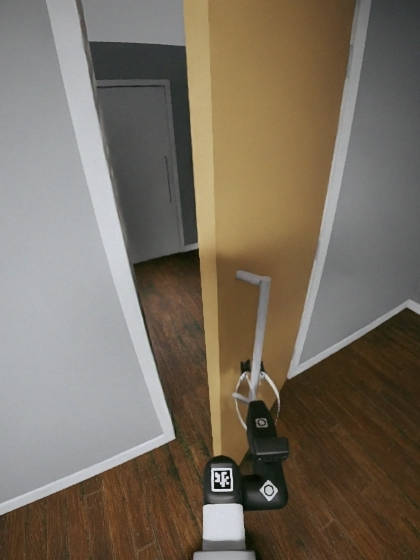

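Call:
execute_actions:
  actions:
    - {"r1":{"joints":{"gripper_m":0.1},"base":{"translate_m":-0.1},"pace":"fast"}}
  cameras: []

Call:
execute_actions:
  actions:
    - {"r1":{"joints":{"gripper_m":0.0},"base":{"strafe_m":0.22},"pace":"fast"}}
  cameras: []

Call:
execute_actions:
  actions:
    - {"r1":{"base":{"translate_m":0.45},"pace":"fast"}}
  cameras: ["r1_head_camera"]

Scene clock: 89.63 s.
r1.base_odometry: x=-0.789 y=+1.055 heading=+2.757 (m, m, rad; r1's odometry frame)
r1.turned_by_wheels: +0.000 (rad since the last result)
r1.turned_by_imu: -0.338 (rad since the last result)
r1.base_tilt: forward=+0.2 right=-0.3 (deg)
r1.lidar_m: 0.75 0.65 0.78 0.91 1.36 1.38 1.30 1.34 2.33 2.69 2.70 1.65
r1.base_status: done
r1.joint_positions: lift_m=+0.850 arm_m=+0.050 wrist_yaw_rad=+0.000 wrist_pitch_rad=-0.013 wrist_roll_rad=-0.017 gripper_m=+0.100
r1.joint_status: all done
r1.motor_effort: lift_m=+19(20) arm_m=-3(12) wrist_yaw_rad=-4(28) wrist_pitch_rad=-5(24) wrist_roll_rad=+0(2) gripper_m=-1(20) wheel_0=-1(18) wheel_1=+0(13) wheel_2=-1(16) (%)
r1.hand_pose: x=+0.5098 y=-0.0874 z=+1.0320 quat_wxyz=(+1.000, -0.009, -0.007, +0.000) (m; r1's base frame)
r1.wrist_depth_mm: 442 535 691 976 1397 - - / 445 539 691 960 1366 - - / 433 539 683 960 1336 - - / 436 530 676 946 1308 - - / 433 530 683 946 1336 1863 - / 436 484 654 946 198 1983 - / 433 477 634 152 1308 1983 -
r2.base_odometry: x=+0.950 y=-0.120 heading=+0.000 (m, m, rad; r2's odometry frame)
r2.turned_by_wheels: +0.000 (rad since the last result)
r2.turned_by_imu: -0.001 (rad since the last result)
r2.base_tilt: forward=+0.1 right=-0.3 (deg)
r2.lidar_m: 0.45 0.59 1.06 1.02 1.11 1.62 3.61 2.73 1.30 2.05 0.75 0.58
r2.base_status: not commanded
r2.joint_positions: lift_m=+0.870 arm_m=+0.051 wrist_yaw_rad=+0.000 wrist_pitch_rad=+0.023 wrist_roll_rad=-0.006 gripper_m=+0.040
r2.joint_status: not commanded
r2.motor_effort: lift_m=+20(21) arm_m=-5(5) wrist_yaw_rad=-1(0) wrist_pitch_rad=-9(9) wrist_roll_rad=+5(5) gripper_m=-18(16) wheel_0=+0(0) wheel_1=+0(0) wheel_2=+0(0) (%)
r2.hand_pose: x=+0.5102 y=-0.0874 z=+1.0414 quat_wxyz=(+1.000, -0.003, +0.011, +0.000) (m; r2's base frame)
r2.wrist_depth_mm: 946 917 904 891 878 854 842 / 946 917 917 904 878 866 854 / 960 931 917 904 878 891 866 / 960 946 931 191 891 891 866 / 976 960 246 185 195 831 798 / 991 549 189 182 191 430 484 / 392 359 375 - 359 355 351
pictures: none
No camera images: the call's "cameras" was empty. Leave "cameras" out to get every camera's image.

Scene clock: 91.50 s.
r1.base_odometry: x=-0.871 y=+0.851 heading=+2.757 (m, m, rad; r1's odometry frame)
r1.turned_by_wheels: +0.000 (rad since the last result)
r1.turned_by_imu: +0.000 (rad since the last result)
r1.base_tilt: forward=+0.2 right=-0.3 (deg)
r1.lidar_m: 0.72 0.63 0.62 0.75 1.22 1.23 1.42 1.37 2.51 2.87 2.86 1.32
r1.base_status: done
r1.joint_positions: lift_m=+0.850 arm_m=+0.050 wrist_yaw_rad=+0.000 wrist_pitch_rad=-0.013 wrist_roll_rad=-0.017 gripper_m=+0.000
r1.joint_status: all done
r1.motor_effort: lift_m=+19(19) arm_m=-3(3) wrist_yaw_rad=-1(0) wrist_pitch_rad=-4(5) wrist_roll_rad=+0(0) gripper_m=-8(4) wheel_0=+2(9) wheel_1=+0(8) wheel_2=-1(0) (%)
r1.hand_pose: x=+0.5098 y=-0.0874 z=+1.0320 quat_wxyz=(+1.000, -0.009, -0.007, +0.000) (m; r1's base frame)
r1.wrist_depth_mm: 439 484 609 778 1008 1618 - / 439 492 615 768 1008 1618 - / 439 496 615 768 1025 1618 - / 436 496 615 750 1008 1537 - / 439 492 615 759 1025 1537 - / 433 488 206 201 991 1537 - / 436 459 564 183 878 1499 -
r2.base_odometry: x=+0.950 y=-0.120 heading=+0.000 (m, m, rad; r2's odometry frame)
r2.turned_by_wheels: +0.000 (rad since the last result)
r2.turned_by_imu: -0.001 (rad since the last result)
r2.base_tilt: forward=+0.2 right=+0.0 (deg)
r2.lidar_m: 0.45 0.60 1.05 1.03 1.12 1.62 3.60 2.77 1.37 2.05 0.76 0.56
r2.base_status: not commanded
r2.joint_positions: lift_m=+0.870 arm_m=+0.051 wrist_yaw_rad=+0.000 wrist_pitch_rad=+0.023 wrist_roll_rad=-0.006 gripper_m=+0.040
r2.joint_status: not commanded
r2.motor_effort: lift_m=+20(20) arm_m=-5(5) wrist_yaw_rad=-1(1) wrist_pitch_rad=-9(10) wrist_roll_rad=+5(4) gripper_m=-20(17) wheel_0=+0(1) wheel_1=+0(0) wheel_2=+0(0) (%)
r2.hand_pose: x=+0.5102 y=-0.0874 z=+1.0414 quat_wxyz=(+1.000, -0.003, +0.011, +0.000) (m; r2's base frame)
r2.wrist_depth_mm: 931 917 904 878 878 854 854 / 946 931 917 904 878 878 866 / 960 946 917 904 891 878 866 / 960 960 931 191 904 891 866 / 976 960 247 185 195 820 798 / 991 549 189 182 191 427 488 / 389 362 377 - 359 353 351
pictures: none
No camera images: the call's "cameras" was empty. Leave "cameras" out to get every camera's image.

Scene clock: 94.17 s.
r1.base_odometry: x=-1.289 y=+1.019 heading=+2.757 (m, m, rad; r1's odometry frame)
r1.turned_by_wheels: +0.000 (rad since the last result)
r1.turned_by_imu: -0.002 (rad since the last result)
r1.base_tilt: forward=+0.2 right=-0.3 (deg)
r1.lidar_m: 0.38 0.28 0.30 0.37 0.64 1.58 1.82 1.81 2.80 2.98 2.55 0.65
r1.base_status: done
r1.joint_positions: lift_m=+0.850 arm_m=+0.050 wrist_yaw_rad=+0.000 wrist_pitch_rad=-0.013 wrist_roll_rad=-0.017 gripper_m=+0.000
r1.joint_status: not commanded
r1.motor_effort: lift_m=+19(19) arm_m=-3(3) wrist_yaw_rad=+1(1) wrist_pitch_rad=-5(4) wrist_roll_rad=+0(0) gripper_m=-2(5) wheel_0=+0(8) wheel_1=-1(1) wheel_2=+1(10) (%)
r1.hand_pose: x=+0.5098 y=-0.0874 z=+1.0320 quat_wxyz=(+1.000, -0.009, -0.007, +0.000) (m; r1's base frame)
r1.wrist_depth_mm: 169 195 236 294 397 615 1205 / 168 195 236 294 394 609 1182 / 168 195 235 294 392 603 1118 / 167 195 234 291 389 591 1118 / 166 194 234 291 384 585 1078 / 167 193 206 201 384 580 1098 / 167 181 218 183 336 580 1098
r2.base_odometry: x=+0.950 y=-0.120 heading=+0.000 (m, m, rad; r2's odometry frame)
r2.turned_by_wheels: +0.000 (rad since the last result)
r2.turned_by_imu: -0.001 (rad since the last result)
r2.base_tilt: forward=+0.2 right=-0.1 (deg)
r2.lidar_m: 0.46 0.61 1.06 1.03 1.11 1.62 3.60 2.75 1.79 2.05 0.76 0.57
r2.base_status: not commanded
r2.joint_positions: lift_m=+0.870 arm_m=+0.051 wrist_yaw_rad=+0.000 wrist_pitch_rad=+0.023 wrist_roll_rad=-0.006 gripper_m=+0.040
r2.joint_status: not commanded
r2.motor_effort: lift_m=+20(20) arm_m=-5(5) wrist_yaw_rad=-1(2) wrist_pitch_rad=-9(10) wrist_roll_rad=+4(4) gripper_m=-18(17) wheel_0=+1(0) wheel_1=+0(0) wheel_2=+0(0) (%)
r2.hand_pose: x=+0.5102 y=-0.0874 z=+1.0414 quat_wxyz=(+1.000, -0.003, +0.011, +0.000) (m; r2's base frame)
r2.wrist_depth_mm: 946 931 917 904 878 866 854 / 946 931 917 904 878 866 854 / 960 931 917 904 891 866 866 / 960 946 931 190 904 878 866 / 976 976 247 186 195 820 788 / 991 549 189 182 190 427 484 / 392 359 375 - 359 353 351
pictures: r1_head_camera
Images, in order (width x height): r1_head_camera 420x560.

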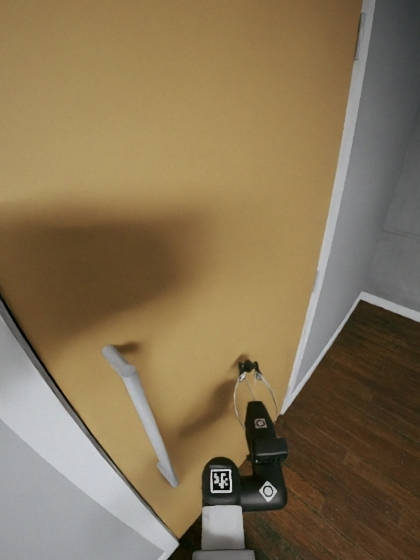

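Call:
execute_actions:
  actions:
    - {"r1":{"base":{"translate_m":-0.5}}}
  cameras: []

Call:
execute_actions:
  actions:
    - {"r1":{"base":{"rotate_rad":0.88},"joints":{"gripper_m":0.12}}}
  cameras: []

Call:
execute_actions:
  actions:
    - {"r1":{"base":{"strafe_m":-1.15}}}
  cameras: []

Call:
execute_actions:
  actions:
    - {"r1":{"base":{"rotate_rad":0.785}}}
  cameras: ["r1_head_camera","r1_wrist_camera"]

Scene clock: 99.77 s.
r1.base_odometry: x=-0.825 y=+0.832 heading=+2.757 (m, m, rad; r1's odometry frame)
r1.turned_by_wheels: +0.000 (rad since the last result)
r1.turned_by_imu: +0.000 (rad since the last result)
r1.base_tilt: forward=+0.2 right=-0.3 (deg)
r1.lidar_m: 0.77 0.67 0.66 0.78 1.18 1.19 1.40 1.33 2.44 2.85 2.90 1.38
r1.base_status: done
r1.joint_positions: lift_m=+0.850 arm_m=+0.050 wrist_yaw_rad=+0.000 wrist_pitch_rad=-0.013 wrist_roll_rad=-0.017 gripper_m=+0.000
r1.joint_status: not commanded
r1.motor_effort: lift_m=+19(19) arm_m=-3(3) wrist_yaw_rad=-1(1) wrist_pitch_rad=-4(4) wrist_roll_rad=+0(0) gripper_m=-8(4) wheel_0=+0(8) wheel_1=-1(2) wheel_2=-1(9) (%)
r1.hand_pose: x=+0.5098 y=-0.0874 z=+1.0320 quat_wxyz=(+1.000, -0.009, -0.007, +0.000) (m; r1's base frame)
r1.wrist_depth_mm: 452 530 654 842 1098 1756 - / 459 525 647 831 1138 1618 - / 452 525 661 798 1078 1661 - / 455 530 654 820 1098 1661 - / 449 525 647 809 1060 1661 - / 449 521 206 202 1078 1618 - / 449 500 609 183 917 1618 -
r2.base_odometry: x=+0.950 y=-0.120 heading=+0.000 (m, m, rad; r2's odometry frame)
r2.turned_by_wheels: +0.000 (rad since the last result)
r2.turned_by_imu: -0.002 (rad since the last result)
r2.base_tilt: forward=+0.2 right=+0.0 (deg)
r2.lidar_m: 0.45 0.59 1.04 1.03 1.10 1.61 3.60 2.77 1.31 2.06 0.73 0.57
r2.base_status: not commanded
r2.joint_positions: lift_m=+0.870 arm_m=+0.051 wrist_yaw_rad=+0.000 wrist_pitch_rad=+0.023 wrist_roll_rad=-0.006 gripper_m=+0.040
r2.joint_status: not commanded
r2.motor_effort: lift_m=+20(20) arm_m=-5(5) wrist_yaw_rad=+0(0) wrist_pitch_rad=-10(10) wrist_roll_rad=+4(5) gripper_m=-18(18) wheel_0=+1(0) wheel_1=+0(1) wheel_2=+0(0) (%)
r2.hand_pose: x=+0.5102 y=-0.0874 z=+1.0414 quat_wxyz=(+1.000, -0.003, +0.011, +0.000) (m; r2's base frame)
r2.wrist_depth_mm: 946 917 904 891 878 854 842 / 960 946 917 904 878 866 866 / 960 946 931 904 891 878 866 / 976 946 931 191 904 891 878 / 976 960 247 186 195 820 798 / 991 549 189 182 191 427 488 / 392 359 375 - 359 355 351
pictures: none
No camera images: the call's "cameras" was empty. Leave "cameras" out to get every camera's image.

Scene clock: 101.83 s.
r1.base_odometry: x=-0.825 y=+0.832 heading=-2.647 (m, m, rad; r1's odometry frame)
r1.turned_by_wheels: +0.880 (rad since the last result)
r1.turned_by_imu: +0.883 (rad since the last result)
r1.base_tilt: forward=+0.2 right=-0.3 (deg)
r1.lidar_m: 0.66 0.71 1.08 1.18 1.29 1.33 2.43 2.62 2.93 1.99 0.92 0.67
r1.base_status: done
r1.joint_positions: lift_m=+0.850 arm_m=+0.050 wrist_yaw_rad=+0.000 wrist_pitch_rad=-0.013 wrist_roll_rad=-0.017 gripper_m=+0.120
r1.joint_status: all done
r1.motor_effort: lift_m=+19(19) arm_m=-3(3) wrist_yaw_rad=-1(2) wrist_pitch_rad=-5(5) wrist_roll_rad=+0(0) gripper_m=+3(8) wheel_0=-1(5) wheel_1=+0(6) wheel_2=-1(5) (%)
r1.hand_pose: x=+0.5098 y=-0.0874 z=+1.0320 quat_wxyz=(+1.000, -0.009, -0.007, +0.000) (m; r1's base frame)
r1.wrist_depth_mm: 413 404 404 397 387 387 379 / 410 407 399 397 389 387 382 / 410 407 402 397 389 384 379 / 410 407 399 394 387 384 379 / 413 404 402 394 389 389 382 / 407 211 399 397 200 382 379 / 407 402 399 147 389 382 377
r2.base_odometry: x=+0.950 y=-0.120 heading=+0.000 (m, m, rad; r2's odometry frame)
r2.turned_by_wheels: +0.000 (rad since the last result)
r2.turned_by_imu: -0.001 (rad since the last result)
r2.base_tilt: forward=+0.1 right=+0.0 (deg)
r2.lidar_m: 0.44 0.60 1.06 1.03 1.11 1.63 3.60 2.76 1.30 2.06 0.73 0.57
r2.base_status: not commanded
r2.joint_positions: lift_m=+0.870 arm_m=+0.051 wrist_yaw_rad=+0.000 wrist_pitch_rad=+0.023 wrist_roll_rad=-0.006 gripper_m=+0.040
r2.joint_status: not commanded
r2.motor_effort: lift_m=+20(21) arm_m=-5(5) wrist_yaw_rad=+1(0) wrist_pitch_rad=-10(9) wrist_roll_rad=+4(5) gripper_m=-20(16) wheel_0=+0(0) wheel_1=+0(0) wheel_2=+0(0) (%)
r2.hand_pose: x=+0.5102 y=-0.0874 z=+1.0414 quat_wxyz=(+1.000, -0.003, +0.011, +0.000) (m; r2's base frame)
r2.wrist_depth_mm: 946 931 917 891 878 866 854 / 960 931 917 891 878 878 854 / 960 946 931 904 891 878 854 / 960 946 931 190 891 878 866 / 976 960 247 186 195 820 798 / 976 549 189 182 190 430 488 / 392 362 375 - 362 355 353
pictures: none
No camera images: the call's "cameras" was empty. Leave "cameras" out to get every camera's image.

Scene clock: 107.00 s.
r1.base_odometry: x=-1.371 y=+1.844 heading=-2.647 (m, m, rad; r1's odometry frame)
r1.turned_by_wheels: +0.000 (rad since the last result)
r1.turned_by_imu: -0.006 (rad since the last result)
r1.base_tilt: forward=+0.2 right=-0.3 (deg)
r1.lidar_m: 0.55 0.61 0.84 2.33 2.11 2.60 2.53 2.32 1.79 1.73 0.75 0.58
r1.base_status: done
r1.joint_positions: lift_m=+0.850 arm_m=+0.050 wrist_yaw_rad=+0.000 wrist_pitch_rad=-0.013 wrist_roll_rad=-0.017 gripper_m=+0.120
r1.joint_status: not commanded
r1.motor_effort: lift_m=+19(19) arm_m=-3(3) wrist_yaw_rad=-2(2) wrist_pitch_rad=-4(4) wrist_roll_rad=+0(0) gripper_m=+0(2) wheel_0=-1(8) wheel_1=+0(7) wheel_2=-1(3) (%)
r1.hand_pose: x=+0.5098 y=-0.0874 z=+1.0320 quat_wxyz=(+1.000, -0.009, -0.007, +0.000) (m; r1's base frame)
r1.wrist_depth_mm: 307 307 301 297 294 278 287 / 310 306 303 297 296 278 286 / 310 306 303 298 294 278 287 / 309 304 303 297 293 277 286 / 309 306 301 297 293 277 286 / 309 211 300 298 199 274 283 / 307 304 303 147 296 277 286
r2.base_odometry: x=+0.950 y=-0.120 heading=+0.000 (m, m, rad; r2's odometry frame)
r2.turned_by_wheels: +0.000 (rad since the last result)
r2.turned_by_imu: -0.002 (rad since the last result)
r2.base_tilt: forward=+0.2 right=-0.2 (deg)
r2.lidar_m: 0.44 0.61 1.06 1.03 1.12 1.62 3.60 2.11 2.11 2.05 0.74 0.56
r2.base_status: not commanded
r2.joint_positions: lift_m=+0.870 arm_m=+0.051 wrist_yaw_rad=+0.000 wrist_pitch_rad=+0.023 wrist_roll_rad=-0.006 gripper_m=+0.040
r2.joint_status: not commanded
r2.motor_effort: lift_m=+21(20) arm_m=-5(5) wrist_yaw_rad=+0(0) wrist_pitch_rad=-10(10) wrist_roll_rad=+5(4) gripper_m=-16(21) wheel_0=+0(0) wheel_1=+0(0) wheel_2=+0(0) (%)
r2.hand_pose: x=+0.5102 y=-0.0874 z=+1.0414 quat_wxyz=(+1.000, -0.003, +0.011, +0.000) (m; r2's base frame)
r2.wrist_depth_mm: 931 931 917 891 878 866 842 / 946 931 917 904 891 866 854 / 960 946 931 904 891 878 866 / 960 946 931 191 904 878 866 / 960 960 247 186 195 820 798 / 976 549 189 182 191 427 488 / 392 359 375 - 362 355 351
pictures: none
No camera images: the call's "cameras" was empty. Leave "cameras" out to get every camera's image.

Scene clock: 108.53 s.
r1.base_odometry: x=-1.371 y=+1.844 heading=-1.862 (m, m, rad; r1's odometry frame)
r1.turned_by_wheels: +0.785 (rad since the last result)
r1.turned_by_imu: +0.788 (rad since the last result)
r1.base_tilt: forward=+0.1 right=-0.3 (deg)
r1.lidar_m: 0.70 1.37 2.34 2.10 2.54 2.56 1.90 1.75 1.00 0.63 0.57 0.57
r1.base_status: done
r1.joint_positions: lift_m=+0.850 arm_m=+0.050 wrist_yaw_rad=+0.000 wrist_pitch_rad=-0.013 wrist_roll_rad=-0.017 gripper_m=+0.120
r1.joint_status: not commanded
r1.motor_effort: lift_m=+19(19) arm_m=-3(3) wrist_yaw_rad=+0(1) wrist_pitch_rad=-5(5) wrist_roll_rad=+0(0) gripper_m=-2(3) wheel_0=-1(11) wheel_1=+0(3) wheel_2=+1(8) (%)
r1.hand_pose: x=+0.5098 y=-0.0874 z=+1.0320 quat_wxyz=(+1.000, -0.009, -0.007, +0.000) (m; r1's base frame)
r1.wrist_depth_mm: - 1060 654 504 402 330 289 / - 1060 647 504 399 332 291 / - 1060 654 508 402 332 290 / - 1060 640 508 407 334 291 / - 1060 647 508 404 334 293 / - 211 634 512 200 325 291 / - 931 668 147 404 320 291
r2.base_odometry: x=+0.950 y=-0.120 heading=+0.000 (m, m, rad; r2's odometry frame)
r2.turned_by_wheels: +0.000 (rad since the last result)
r2.turned_by_imu: -0.001 (rad since the last result)
r2.base_tilt: forward=+0.2 right=-0.2 (deg)
r2.lidar_m: 0.46 0.59 1.06 1.03 1.10 1.62 3.61 2.11 2.11 2.05 0.74 0.57
r2.base_status: not commanded
r2.joint_positions: lift_m=+0.870 arm_m=+0.051 wrist_yaw_rad=+0.000 wrist_pitch_rad=+0.023 wrist_roll_rad=-0.006 gripper_m=+0.040
r2.joint_status: not commanded
r2.motor_effort: lift_m=+20(20) arm_m=-5(5) wrist_yaw_rad=+0(1) wrist_pitch_rad=-9(9) wrist_roll_rad=+4(4) gripper_m=-17(20) wheel_0=+0(1) wheel_1=+0(0) wheel_2=+0(0) (%)
r2.hand_pose: x=+0.5102 y=-0.0874 z=+1.0414 quat_wxyz=(+1.000, -0.003, +0.011, +0.000) (m; r2's base frame)
r2.wrist_depth_mm: 931 917 904 891 878 866 854 / 946 931 917 904 878 878 854 / 960 946 917 904 891 878 878 / 960 960 931 190 891 878 866 / 976 960 247 185 195 820 798 / 991 554 189 182 191 427 488 / 392 359 375 - 359 355 353
pictures: r1_head_camera, r1_wrist_camera
Images, in order (width x height): r1_head_camera 420x560, r1_wrist_camera 616x392.

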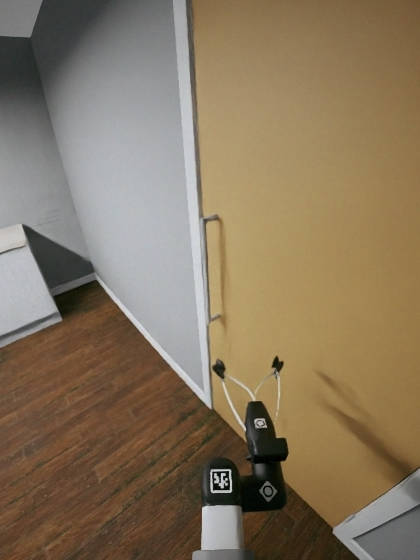

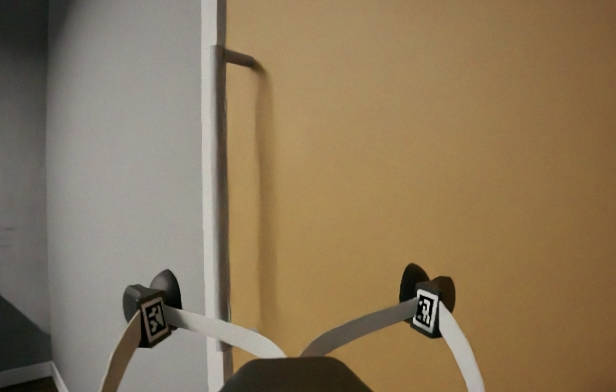

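Call:
execute_actions:
  actions:
    - {"r1":{"base":{"strafe_m":0.15}}}
  cameras: []

Call:
execute_actions:
  actions:
    - {"r1":{"joints":{"arm_m":0.43}}}
  cameras: ["r1_wrist_camera"]

Scene clock: 111.37 s.
r1.base_odometry: x=-1.228 y=+1.801 heading=-1.862 (m, m, rad; r1's odometry frame)
r1.turned_by_wheels: +0.000 (rad since the last result)
r1.turned_by_imu: +0.000 (rad since the last result)
r1.base_tilt: forward=+0.2 right=-0.2 (deg)
r1.lidar_m: 0.84 1.63 2.11 1.95 2.43 2.44 2.06 1.86 1.26 0.76 0.67 0.68
r1.base_status: done
r1.joint_positions: lift_m=+0.850 arm_m=+0.050 wrist_yaw_rad=+0.000 wrist_pitch_rad=-0.013 wrist_roll_rad=-0.017 gripper_m=+0.120
r1.joint_status: not commanded
r1.motor_effort: lift_m=+19(19) arm_m=-3(3) wrist_yaw_rad=-5(1) wrist_pitch_rad=-4(5) wrist_roll_rad=+0(0) gripper_m=+0(1) wheel_0=+1(4) wheel_1=+0(10) wheel_2=+1(1) (%)
r1.hand_pose: x=+0.5098 y=-0.0874 z=+1.0320 quat_wxyz=(+1.000, -0.009, -0.007, +0.000) (m; r1's base frame)
r1.wrist_depth_mm: - 1430 917 668 539 442 387 / - 1430 904 676 539 445 389 / - 1430 931 668 539 445 392 / - 1397 891 661 539 449 389 / - 1430 904 668 539 449 392 / - 211 866 668 199 433 392 / - 1281 931 147 544 430 392
r2.base_odometry: x=+0.950 y=-0.120 heading=+0.000 (m, m, rad; r2's odometry frame)
r2.turned_by_wheels: +0.000 (rad since the last result)
r2.turned_by_imu: -0.001 (rad since the last result)
r2.base_tilt: forward=+0.2 right=-0.1 (deg)
r2.lidar_m: 0.46 0.61 1.06 1.02 1.10 1.63 3.60 1.97 2.10 2.06 0.76 0.57
r2.base_status: not commanded
r2.joint_positions: lift_m=+0.870 arm_m=+0.051 wrist_yaw_rad=+0.000 wrist_pitch_rad=+0.023 wrist_roll_rad=-0.006 gripper_m=+0.040
r2.joint_status: not commanded
r2.motor_effort: lift_m=+20(20) arm_m=-5(5) wrist_yaw_rad=+0(1) wrist_pitch_rad=-10(10) wrist_roll_rad=+5(4) gripper_m=-16(20) wheel_0=+0(0) wheel_1=+0(0) wheel_2=+0(0) (%)
r2.hand_pose: x=+0.5102 y=-0.0874 z=+1.0414 quat_wxyz=(+1.000, -0.003, +0.011, +0.000) (m; r2's base frame)
r2.wrist_depth_mm: 931 917 904 891 878 854 854 / 946 931 917 891 891 866 854 / 960 946 931 904 891 878 866 / 960 946 931 190 891 891 866 / 976 960 246 186 194 820 798 / 991 549 189 182 190 430 488 / 392 359 375 - 359 353 351
pictures: none
No camera images: the call's "cameras" was empty. Leave "cameras" out to get every camera's image.

Scene clock: 113.60 s.
r1.base_odometry: x=-1.228 y=+1.801 heading=-1.862 (m, m, rad; r1's odometry frame)
r1.turned_by_wheels: +0.000 (rad since the last result)
r1.turned_by_imu: -0.001 (rad since the last result)
r1.base_tilt: forward=+0.2 right=-0.3 (deg)
r1.lidar_m: 0.81 1.62 2.08 1.96 2.42 2.44 2.04 1.86 1.21 0.74 0.67 0.70
r1.base_status: not commanded
r1.joint_positions: lift_m=+0.850 arm_m=+0.428 wrist_yaw_rad=-0.005 wrist_pitch_rad=-0.013 wrist_roll_rad=-0.017 gripper_m=+0.120
r1.joint_status: all done
r1.motor_effort: lift_m=+19(19) arm_m=+9(8) wrist_yaw_rad=+12(13) wrist_pitch_rad=-4(5) wrist_roll_rad=+0(0) gripper_m=+2(0) wheel_0=+2(2) wheel_1=+1(2) wheel_2=-1(1) (%)
r1.hand_pose: x=+0.8872 y=-0.0889 z=+1.0321 quat_wxyz=(+1.000, -0.009, -0.007, -0.003) (m; r1's base frame)
r1.wrist_depth_mm: 1255 640 415 289 226 204 181 / 1229 627 413 289 227 205 181 / 1336 621 413 293 228 206 182 / 1308 647 415 291 227 206 182 / 1366 647 413 291 230 206 182 / 1281 647 366 291 183 200 182 / 1308 564 418 150 228 196 182
r2.base_odometry: x=+0.950 y=-0.120 heading=+0.000 (m, m, rad; r2's odometry frame)
r2.turned_by_wheels: +0.000 (rad since the last result)
r2.turned_by_imu: -0.001 (rad since the last result)
r2.base_tilt: forward=+0.3 right=-0.2 (deg)
r2.lidar_m: 0.46 0.59 1.06 1.03 1.12 1.61 3.62 1.96 2.10 2.06 0.75 0.59
r2.base_status: not commanded
r2.joint_positions: lift_m=+0.870 arm_m=+0.051 wrist_yaw_rad=+0.000 wrist_pitch_rad=+0.023 wrist_roll_rad=-0.006 gripper_m=+0.040
r2.joint_status: not commanded
r2.motor_effort: lift_m=+20(21) arm_m=-5(5) wrist_yaw_rad=+0(1) wrist_pitch_rad=-10(9) wrist_roll_rad=+4(4) gripper_m=-18(20) wheel_0=+0(1) wheel_1=+0(1) wheel_2=+0(0) (%)
r2.hand_pose: x=+0.5102 y=-0.0874 z=+1.0414 quat_wxyz=(+1.000, -0.003, +0.011, +0.000) (m; r2's base frame)
r2.wrist_depth_mm: 946 917 904 904 866 854 854 / 946 931 917 904 878 866 854 / 960 946 931 917 891 866 866 / 960 960 931 190 891 891 866 / 976 960 246 186 194 820 798 / 991 549 189 182 190 430 488 / 392 359 375 - 362 353 353
pictures: r1_wrist_camera
Images, in order (width x height): r1_wrist_camera 616x392.

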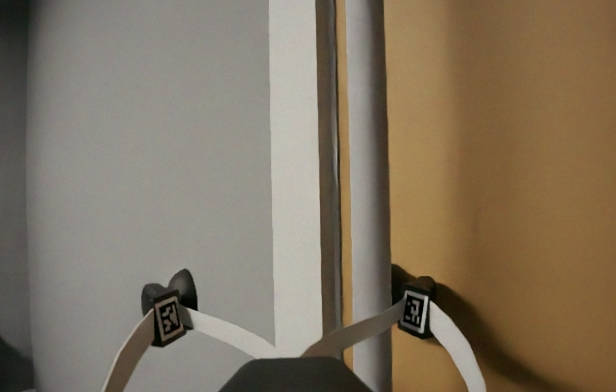

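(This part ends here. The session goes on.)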